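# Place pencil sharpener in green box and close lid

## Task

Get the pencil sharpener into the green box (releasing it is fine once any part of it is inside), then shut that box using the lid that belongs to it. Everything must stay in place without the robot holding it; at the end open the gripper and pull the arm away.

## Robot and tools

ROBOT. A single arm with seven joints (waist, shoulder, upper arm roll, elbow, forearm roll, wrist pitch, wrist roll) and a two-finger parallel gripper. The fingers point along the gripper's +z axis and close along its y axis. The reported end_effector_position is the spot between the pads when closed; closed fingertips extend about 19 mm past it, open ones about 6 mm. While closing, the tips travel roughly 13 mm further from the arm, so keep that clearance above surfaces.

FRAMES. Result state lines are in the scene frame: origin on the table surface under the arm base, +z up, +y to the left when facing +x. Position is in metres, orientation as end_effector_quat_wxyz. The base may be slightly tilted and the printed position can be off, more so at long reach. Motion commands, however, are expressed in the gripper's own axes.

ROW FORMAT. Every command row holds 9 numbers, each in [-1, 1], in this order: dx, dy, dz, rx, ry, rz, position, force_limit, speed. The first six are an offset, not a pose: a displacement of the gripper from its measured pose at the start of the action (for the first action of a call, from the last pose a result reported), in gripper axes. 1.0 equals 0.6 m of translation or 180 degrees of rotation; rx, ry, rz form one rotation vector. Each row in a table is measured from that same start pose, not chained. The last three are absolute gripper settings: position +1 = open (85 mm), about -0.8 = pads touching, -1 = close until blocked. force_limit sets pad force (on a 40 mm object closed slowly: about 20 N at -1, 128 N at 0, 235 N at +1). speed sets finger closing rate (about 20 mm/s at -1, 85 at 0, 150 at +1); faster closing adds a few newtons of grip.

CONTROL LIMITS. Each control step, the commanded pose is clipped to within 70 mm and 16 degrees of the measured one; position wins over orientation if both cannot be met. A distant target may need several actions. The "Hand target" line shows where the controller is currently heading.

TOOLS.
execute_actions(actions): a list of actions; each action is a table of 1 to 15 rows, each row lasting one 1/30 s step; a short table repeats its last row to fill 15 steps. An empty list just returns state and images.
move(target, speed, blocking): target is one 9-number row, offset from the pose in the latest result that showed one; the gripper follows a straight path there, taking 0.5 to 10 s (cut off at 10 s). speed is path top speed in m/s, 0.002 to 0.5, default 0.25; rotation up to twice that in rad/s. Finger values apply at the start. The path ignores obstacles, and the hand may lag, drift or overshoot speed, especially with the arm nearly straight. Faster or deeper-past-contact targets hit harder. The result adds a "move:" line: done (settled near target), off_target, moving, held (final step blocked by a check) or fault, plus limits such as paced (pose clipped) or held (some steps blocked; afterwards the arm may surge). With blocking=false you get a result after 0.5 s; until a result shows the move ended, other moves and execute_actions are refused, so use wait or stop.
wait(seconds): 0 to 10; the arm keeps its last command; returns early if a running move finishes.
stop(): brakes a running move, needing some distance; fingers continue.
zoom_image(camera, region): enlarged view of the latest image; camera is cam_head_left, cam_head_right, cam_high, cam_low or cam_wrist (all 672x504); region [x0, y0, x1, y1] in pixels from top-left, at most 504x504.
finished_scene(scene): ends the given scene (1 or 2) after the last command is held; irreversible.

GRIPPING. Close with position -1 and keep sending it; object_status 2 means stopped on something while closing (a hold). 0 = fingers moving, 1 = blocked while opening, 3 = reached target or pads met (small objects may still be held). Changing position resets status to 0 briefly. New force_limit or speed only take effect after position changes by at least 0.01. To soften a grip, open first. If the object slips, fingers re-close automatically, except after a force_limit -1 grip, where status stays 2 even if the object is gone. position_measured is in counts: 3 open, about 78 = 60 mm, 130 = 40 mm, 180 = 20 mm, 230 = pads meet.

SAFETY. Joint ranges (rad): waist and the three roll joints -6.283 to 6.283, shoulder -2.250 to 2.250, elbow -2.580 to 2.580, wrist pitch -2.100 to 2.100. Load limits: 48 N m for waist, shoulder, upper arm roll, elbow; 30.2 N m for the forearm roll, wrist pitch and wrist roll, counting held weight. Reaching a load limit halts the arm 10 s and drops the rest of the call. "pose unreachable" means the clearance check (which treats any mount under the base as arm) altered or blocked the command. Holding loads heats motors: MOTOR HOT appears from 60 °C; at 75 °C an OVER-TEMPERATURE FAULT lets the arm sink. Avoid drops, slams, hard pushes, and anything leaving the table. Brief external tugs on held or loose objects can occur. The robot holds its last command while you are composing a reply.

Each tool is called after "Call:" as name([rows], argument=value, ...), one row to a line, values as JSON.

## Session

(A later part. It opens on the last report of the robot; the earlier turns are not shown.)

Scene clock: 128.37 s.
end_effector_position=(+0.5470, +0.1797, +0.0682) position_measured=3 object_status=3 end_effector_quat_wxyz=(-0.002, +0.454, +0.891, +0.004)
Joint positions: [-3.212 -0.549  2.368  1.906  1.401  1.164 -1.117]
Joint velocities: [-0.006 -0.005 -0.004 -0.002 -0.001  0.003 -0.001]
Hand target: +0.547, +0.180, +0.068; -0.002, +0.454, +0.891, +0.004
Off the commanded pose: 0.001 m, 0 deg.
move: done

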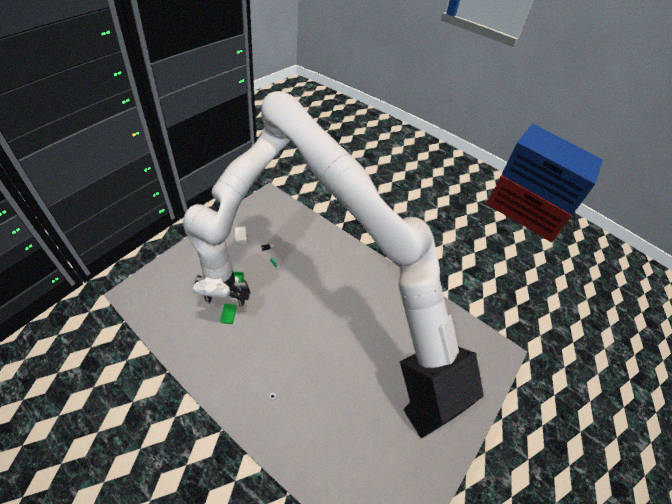

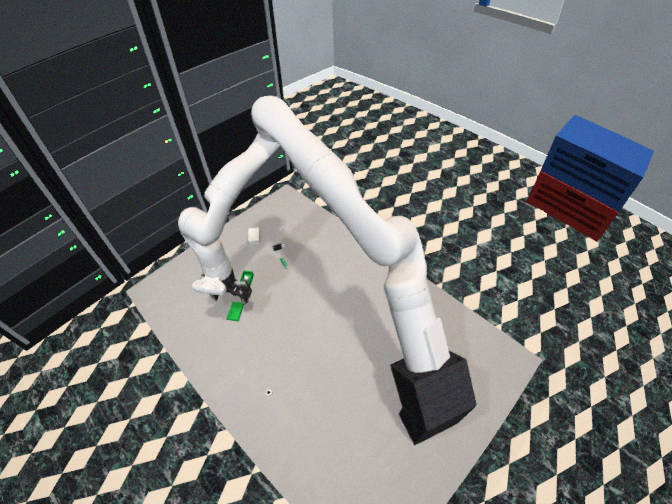

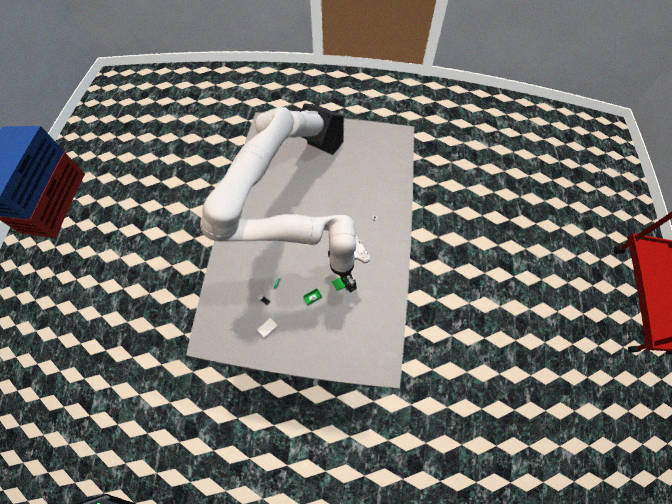

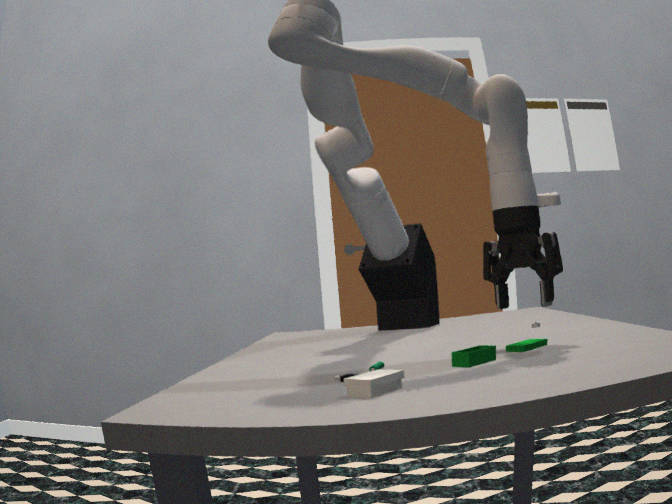

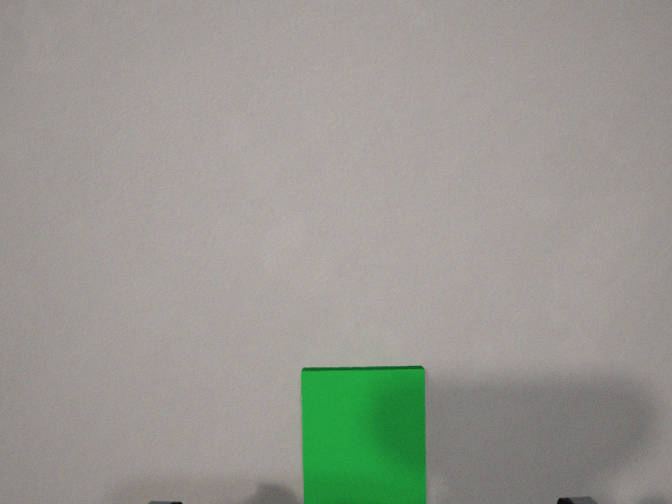

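Call:
move(target=[0,0,0.08,0,0,0,1,0,0], speed=0.05)

Call:
move(target=[0,0,0,0,0,0,-1,-0.6,-0.5])

Call:
move(target=[0,0,-0.08,0,0,0,-1,-0.6,-0.5], speed=0.06)

Call:
move(target=[-0.2,-0.007,0,0,0,0,-1,-0.6,-0.5], speed=0.1)

Scene clock: 135.40 s.
end_effector_position=(+0.5473, +0.1801, +0.0203) position_measured=3 object_status=3 end_effector_quat_wxyz=(-0.001, +0.454, +0.891, +0.004)
Joint positions: [-3.183 -0.634  2.413  1.89   1.504  1.117 -1.15 ]
Joint velocities: [ 0.    -0.003 -0.    -0.001  0.    -0.001  0.001]
Hand target: +0.547, +0.180, +0.020; -0.001, +0.454, +0.891, +0.004
Off the commanded pose: 0.000 m, 0 deg.
move: done

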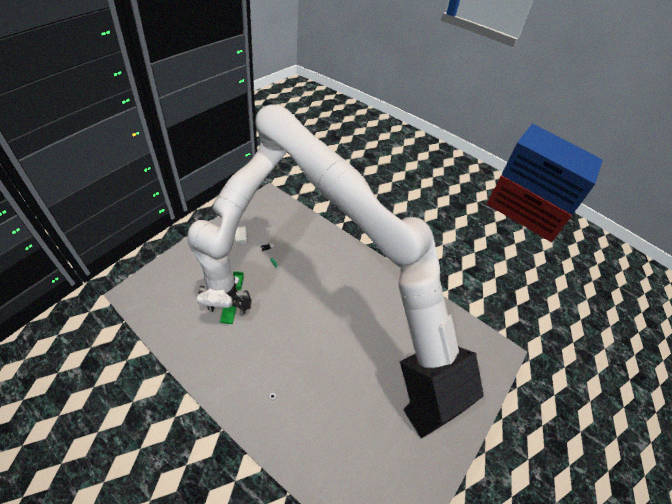

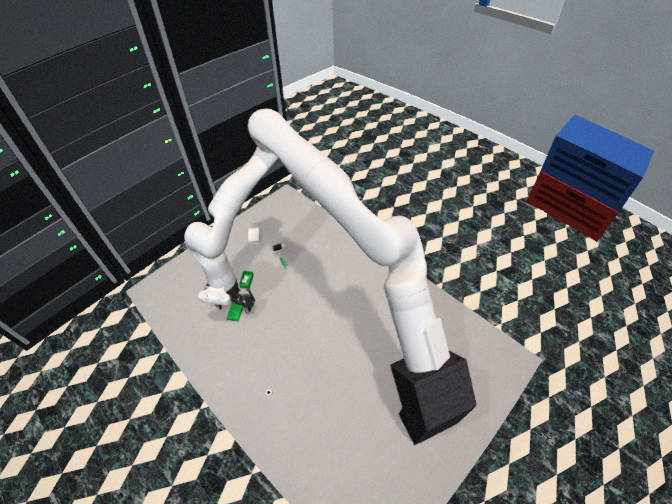

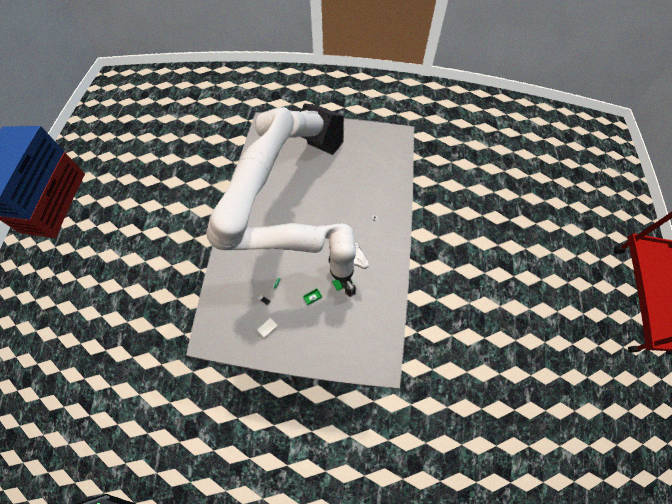

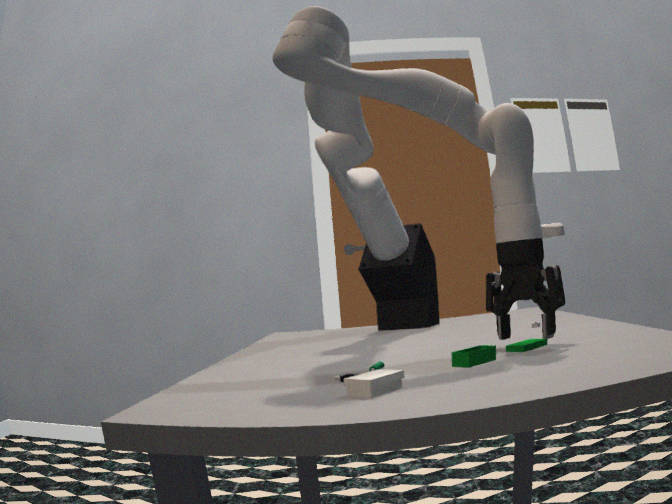

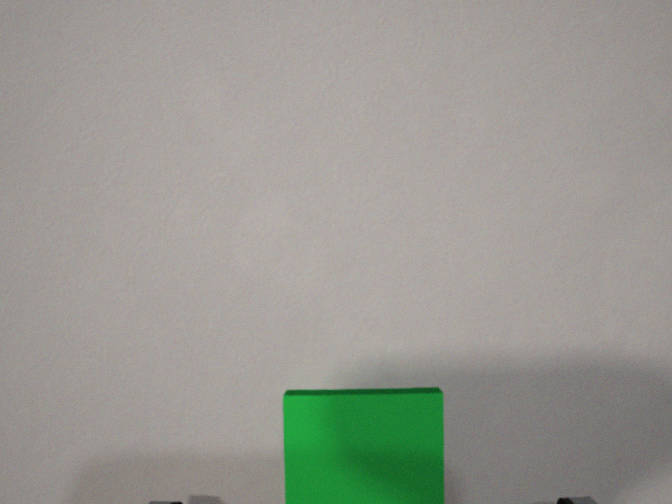

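Scene clock: 136.67 s.
end_effector_position=(+0.5474, +0.1802, +0.0206) position_measured=142 object_status=2 end_effector_quat_wxyz=(-0.001, +0.454, +0.891, +0.004)
Joint positions: [-3.184 -0.634  2.412  1.89   1.504  1.117 -1.15 ]
Joint velocities: [-0.     0.001 -0.     0.    -0.001  0.001  0.   ]
Hand target: +0.547, +0.180, +0.020; -0.001, +0.454, +0.891, +0.004
Off the commanded pose: 0.000 m, 0 deg.
move: done

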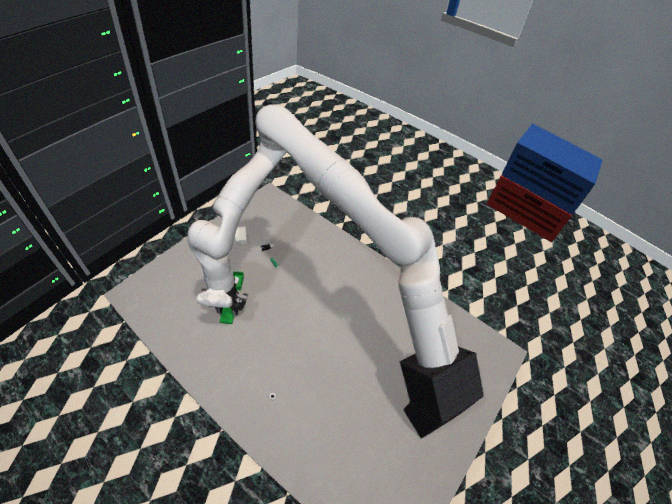

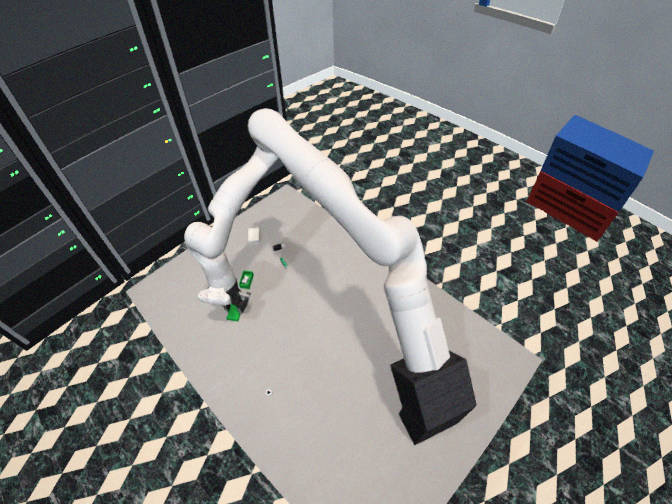

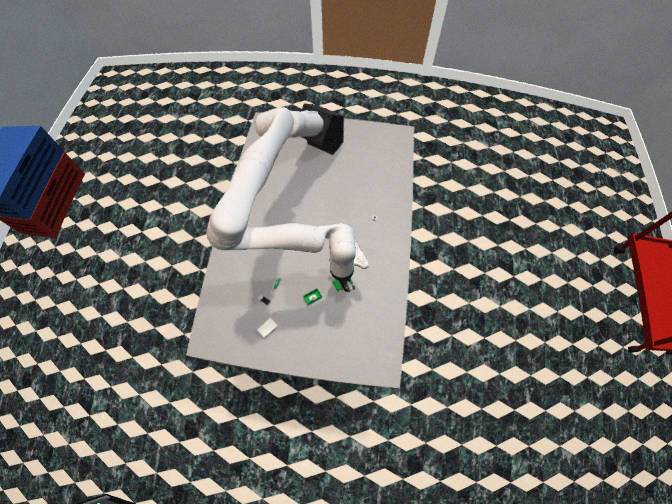

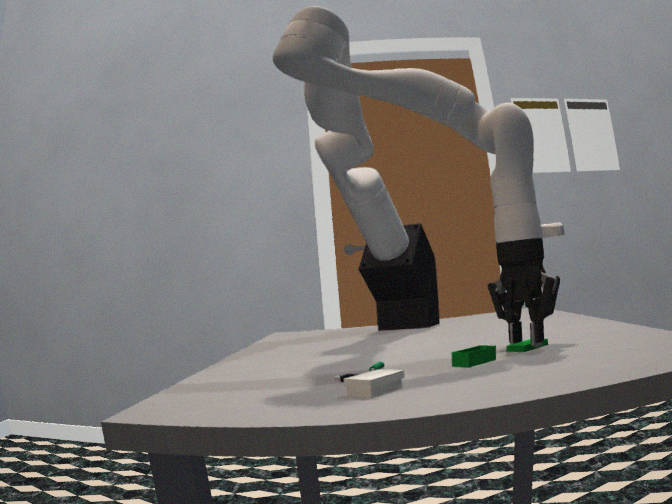

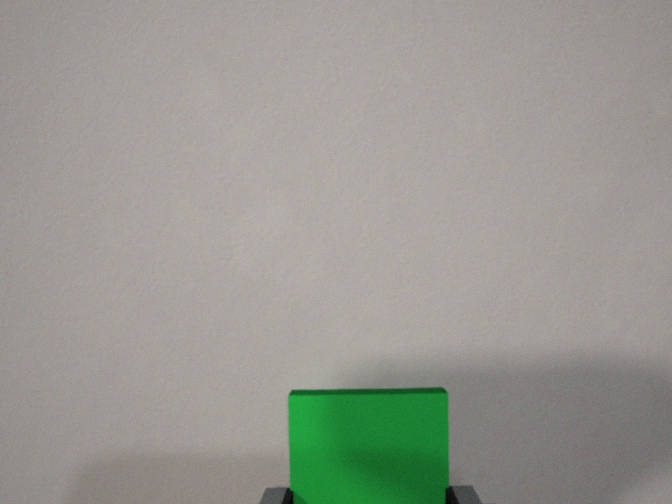

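Scene clock: 137.77 s.
end_effector_position=(+0.5470, +0.1798, +0.0684) position_measured=142 object_status=2 end_effector_quat_wxyz=(-0.002, +0.454, +0.891, +0.004)
Joint positions: [-3.213 -0.549  2.367  1.906  1.401  1.164 -1.117]
Joint velocities: [-0.     0.005 -0.002 -0.001  0.    -0.001  0.001]
Hand target: +0.547, +0.180, +0.069; -0.001, +0.454, +0.891, +0.004
Off the commanded pose: 0.000 m, 0 deg.
move: done

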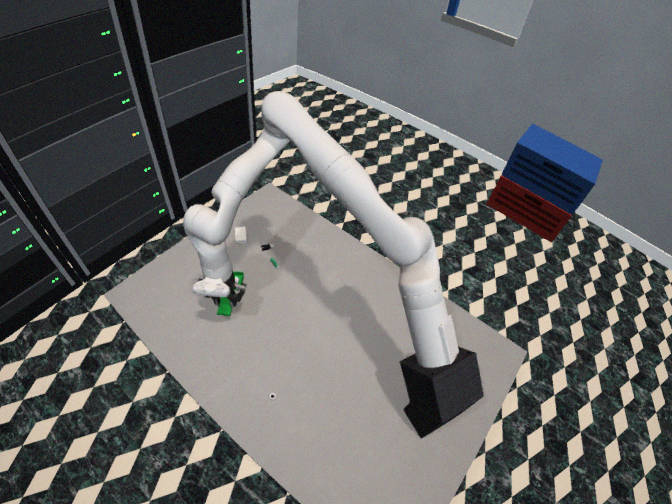

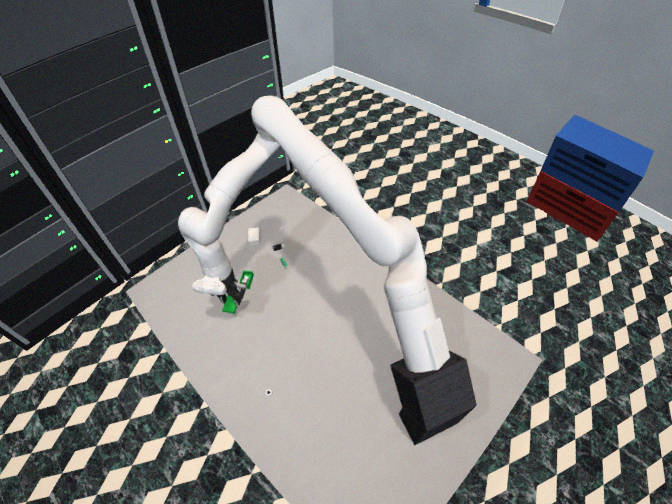

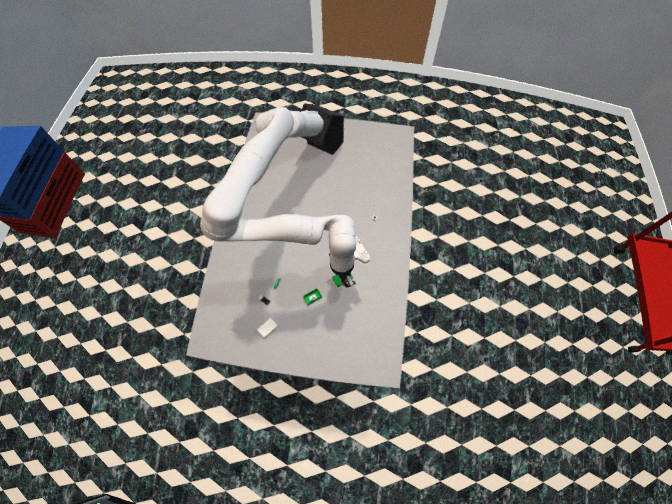

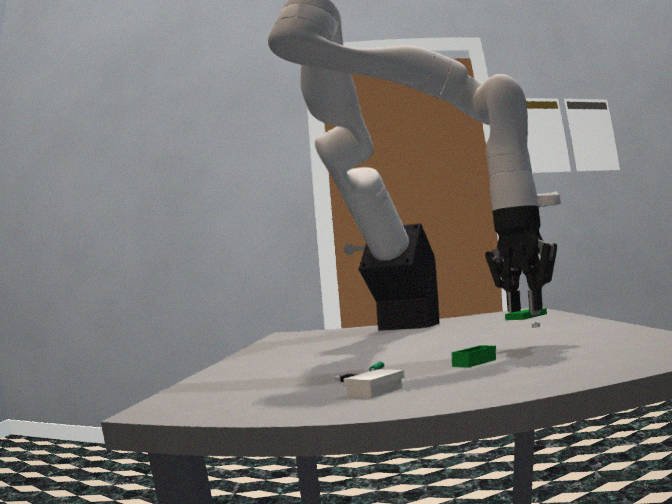

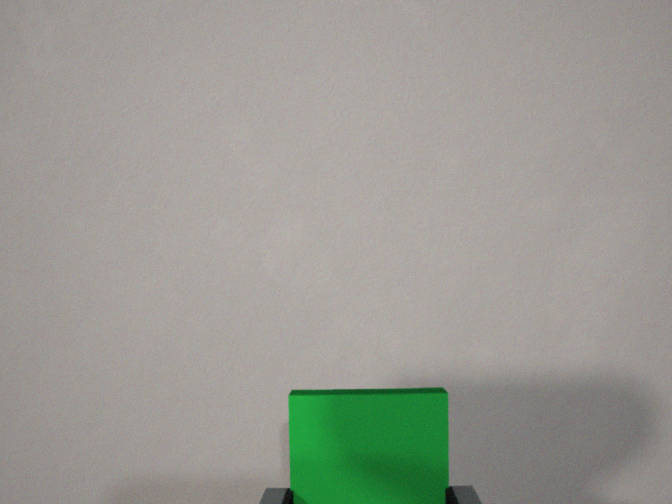

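Scene clock: 139.33 s.
end_effector_position=(+0.6142, +0.0810, +0.0677) position_measured=142 object_status=2 end_effector_quat_wxyz=(-0.002, +0.454, +0.891, +0.005)
Joint positions: [-2.925 -0.369  2.345  1.864  1.275  0.99  -0.77 ]
Joint velocities: [ 0.006  0.004  0.003 -0.001 -0.002 -0.003  0.006]
Hand target: +0.614, +0.081, +0.068; -0.002, +0.455, +0.891, +0.005
Off the commanded pose: 0.001 m, 0 deg.
move: done

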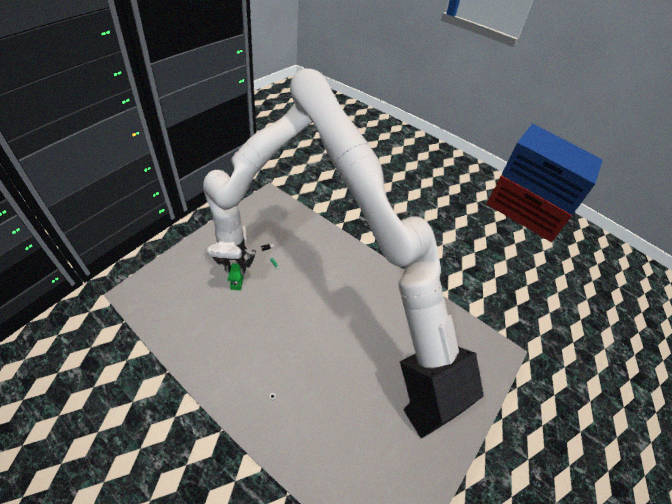

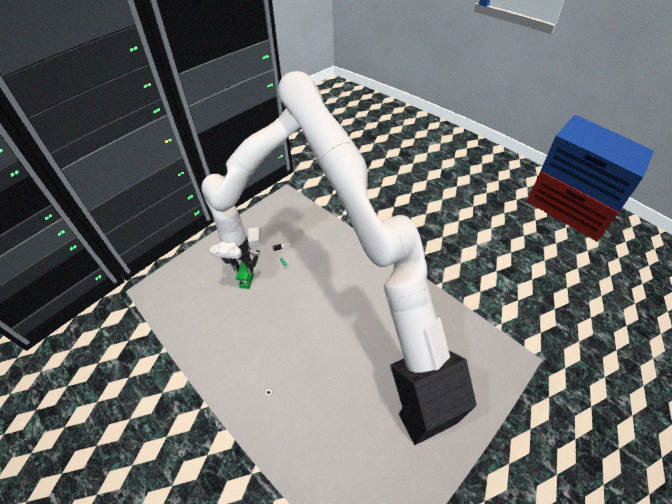

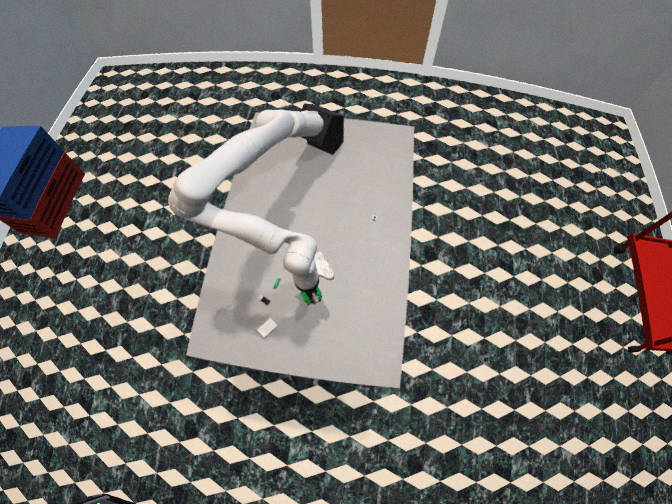

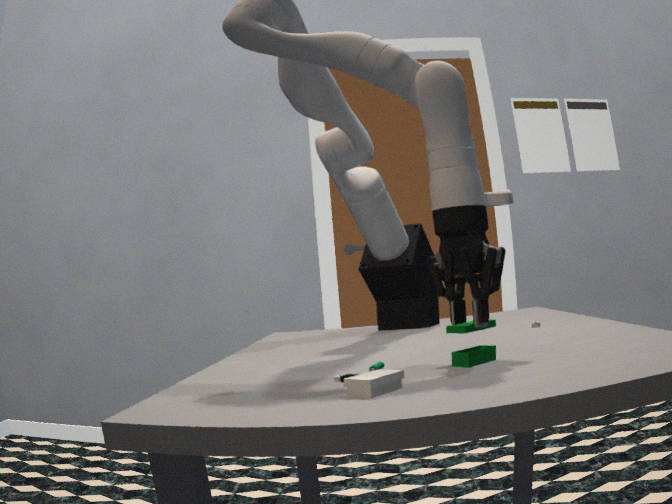

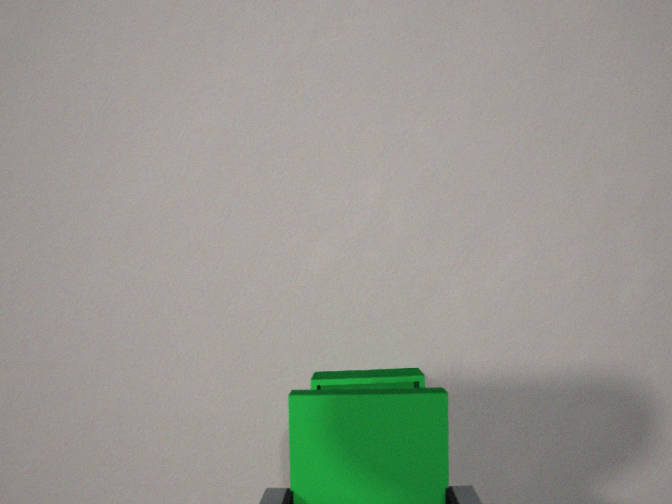

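Call:
move(target=[-0.002,-0.002,0.042,0,0,0,-1,-0.6,-0.5], speed=0.03)

Call:
zoom_image(camera="cam_low", region=[400,280,540,390])

Scene clock: 149.17 s.
end_effector_position=(+0.6141, +0.0795, +0.0426) position_measured=142 object_status=2 end_effector_quat_wxyz=(-0.002, +0.454, +0.891, +0.005)
Joint positions: [-2.917 -0.417  2.369  1.861  1.333  0.965 -0.797]
Joint velocities: [-0.    -0.004  0.001  0.     0.001 -0.002  0.001]
Hand target: +0.614, +0.080, +0.043; -0.002, +0.454, +0.891, +0.005
Off the commanded pose: 0.000 m, 0 deg.
move: done

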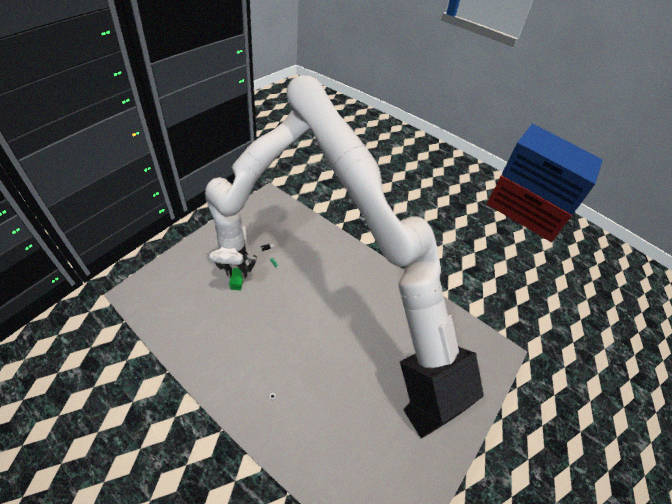

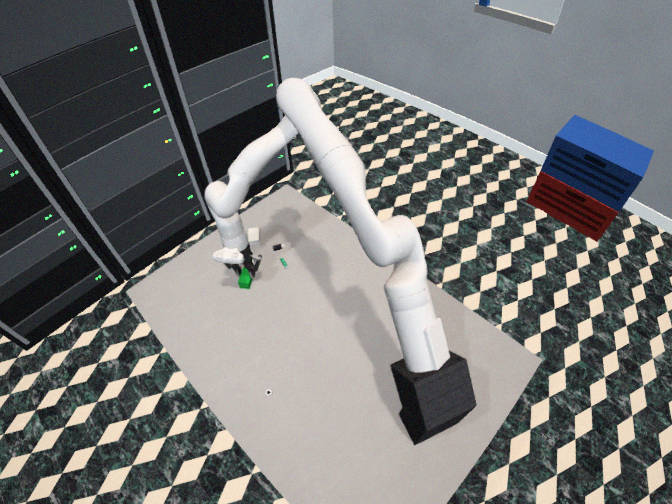

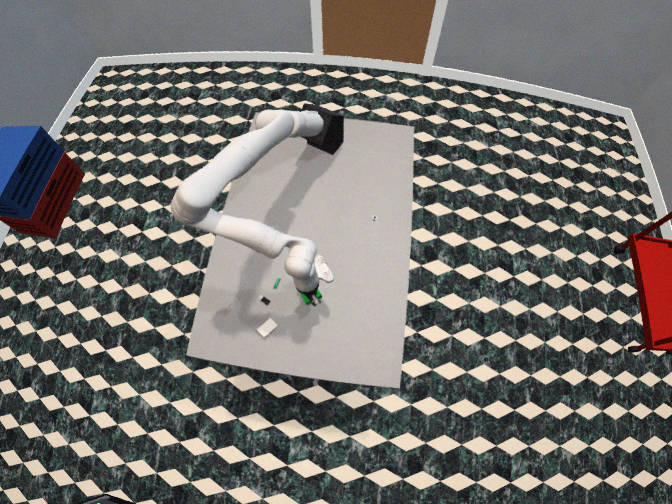

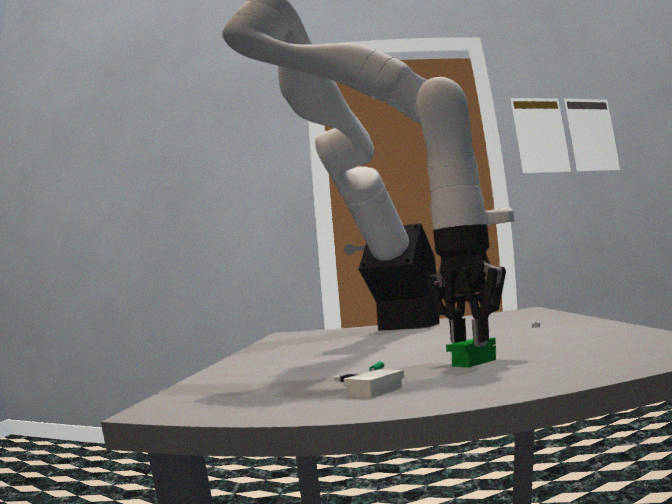

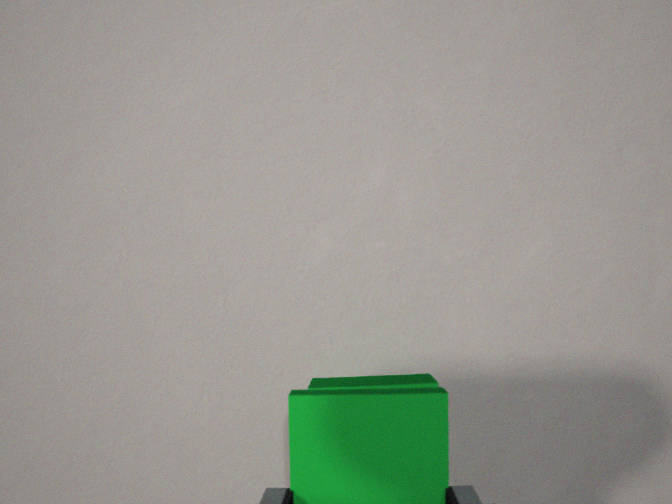

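Region (400, 280, 540, 390) of cam_low's 672x504 image, scaled by 3.600, with more detail than that image has; it fills the top 396 rows of this view, and the rest is white.

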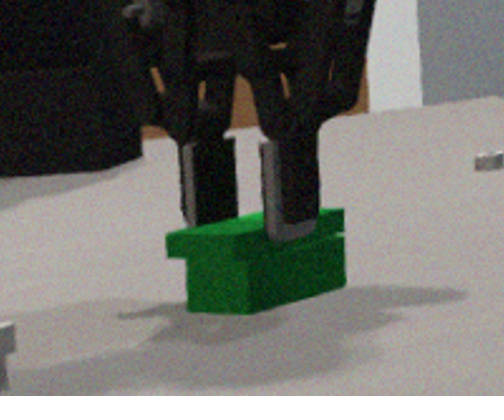

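Call:
move(target=[0.009,0.002,-0.004,0,0,-0.012,-1,-0.6,-0.5], speed=0.02)

Call:
zoom_image(camera="cam_low", region=[400,280,540,390])

Scene clock: 154.20 s.
end_effector_position=(+0.6119, +0.0845, +0.0451) position_measured=142 object_status=2 end_effector_quat_wxyz=(-0.002, +0.437, +0.899, +0.005)
Joint positions: [-2.93  -0.42   2.365  1.863  1.335  0.977 -0.773]
Joint velocities: [-0.001  0.    -0.     0.001  0.001  0.002  0.001]
Hand target: +0.612, +0.085, +0.045; -0.002, +0.437, +0.899, +0.005
Off the commanded pose: 0.000 m, 0 deg.
move: done

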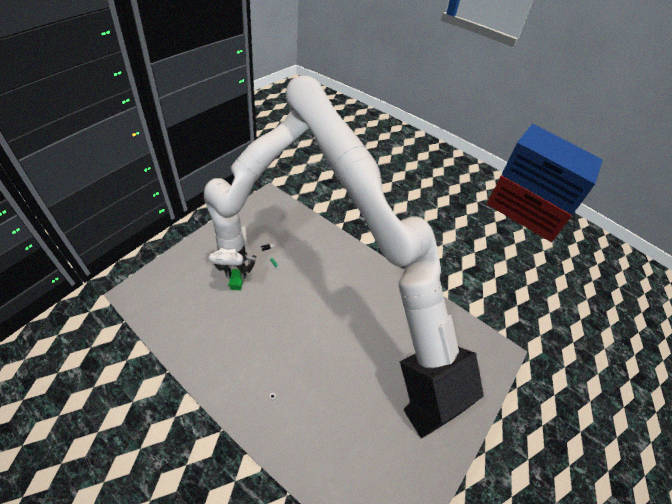

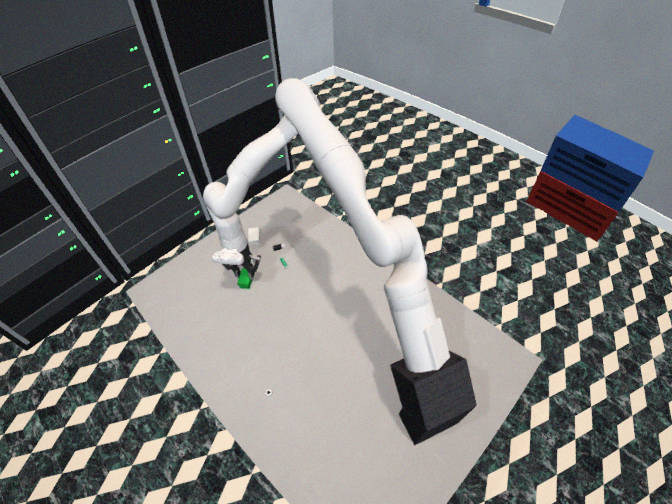

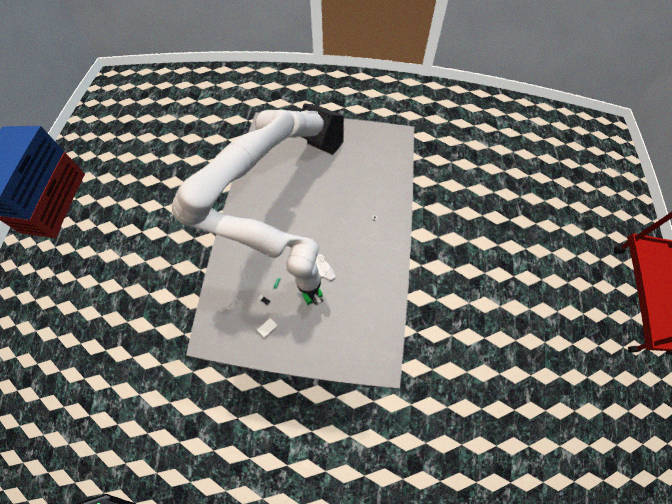

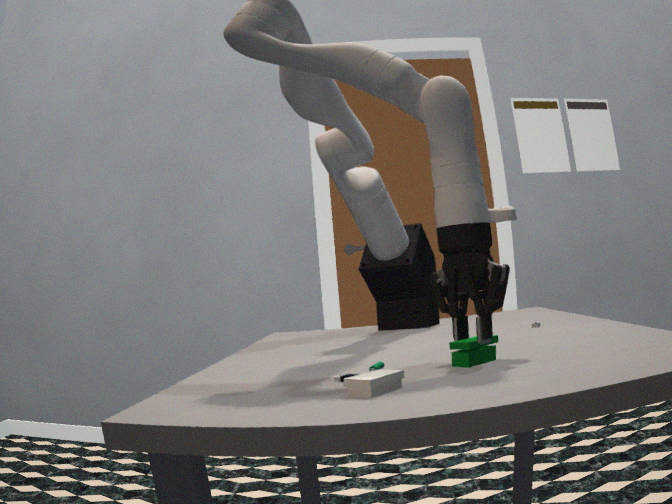

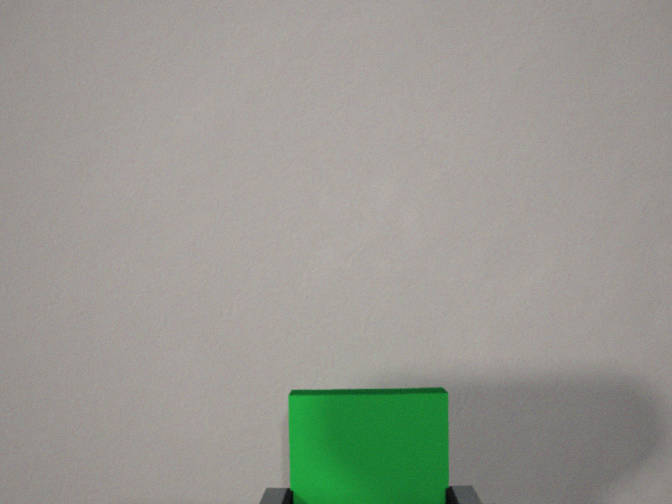

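Region (400, 280, 540, 390) of cam_low's 672x504 image, scaled by 3.600, with more detail than that image has; it fills the top 396 rows of this view, and the rest is white.

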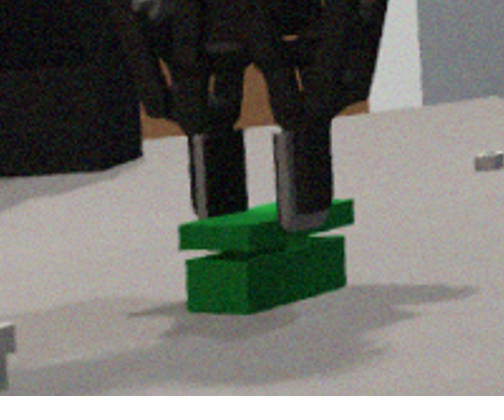

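Looks symmetric. Lower.

Call:
move(target=[-0.001,0,0.012,0,0,0,-1,-0.6,-0.5], speed=0.01)

Call:
zoom_image(camera="cam_low", region=[400,280,540,390])

Scene clock: 157.50 s.
end_effector_position=(+0.6133, +0.0848, +0.0398) position_measured=142 object_status=2 end_effector_quat_wxyz=(-0.000, +0.437, +0.899, +0.006)
Joint positions: [-2.928 -0.431  2.369  1.86   1.351  0.972 -0.779]
Joint velocities: [ 0.001 -0.001 -0.001  0.001 -0.    -0.    -0.002]
Hand target: +0.612, +0.084, +0.038; -0.002, +0.437, +0.899, +0.005
Off the commanded pose: 0.002 m, 0 deg.
move: done

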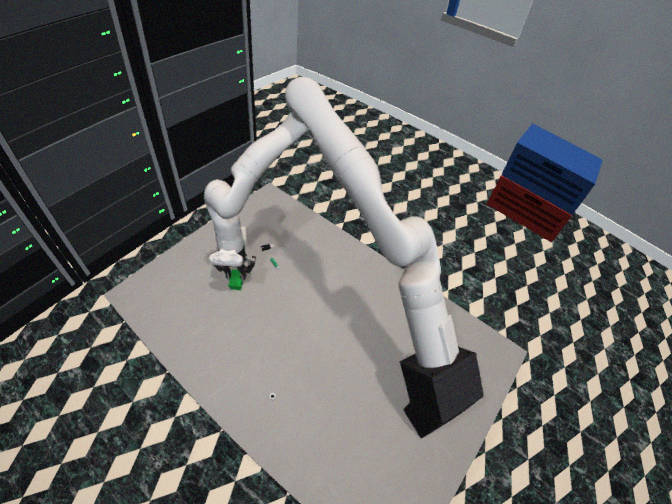

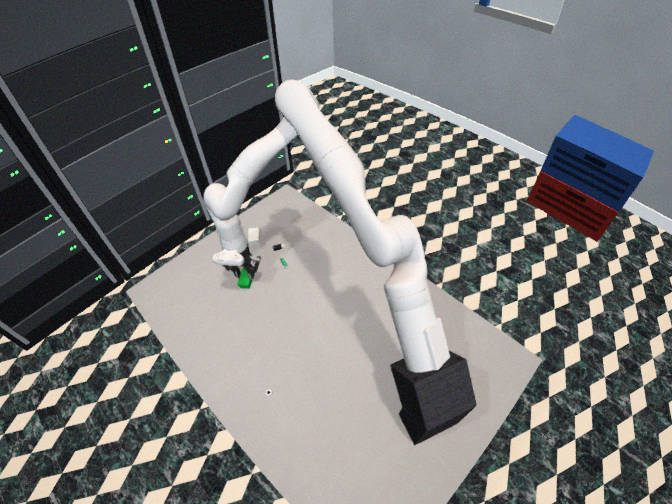

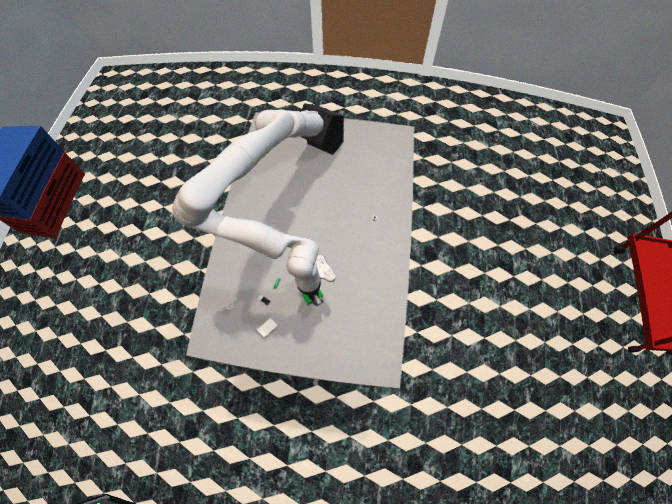

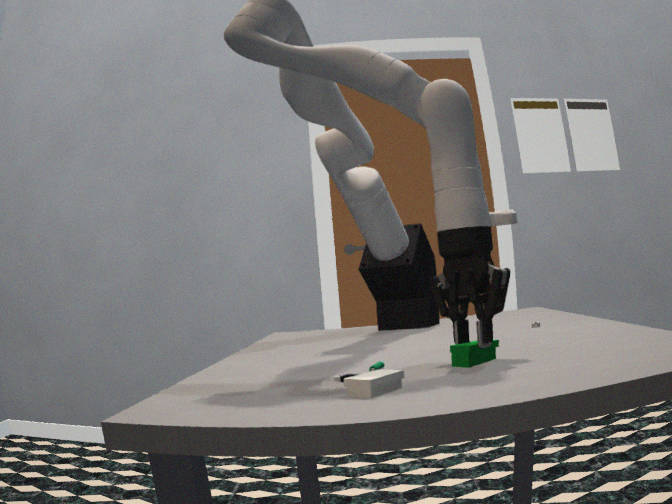

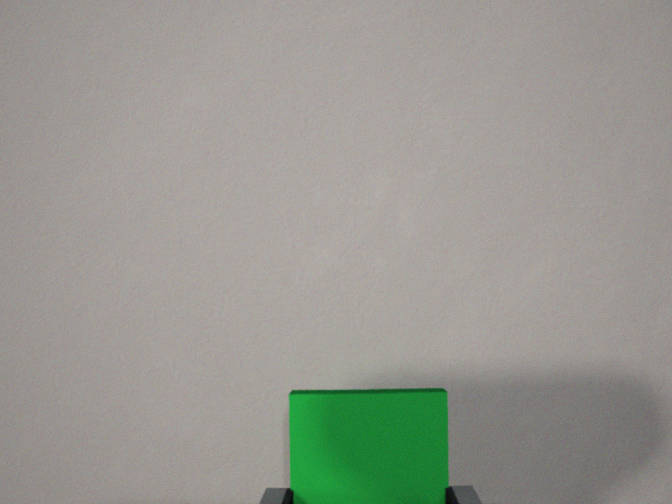

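Region (400, 280, 540, 390) of cam_low's 672x504 image, scaled by 3.600, with more detail than that image has; it fills the top 396 rows of this view, and the rest is white.

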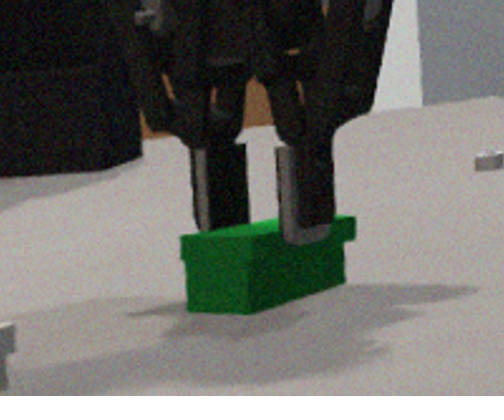

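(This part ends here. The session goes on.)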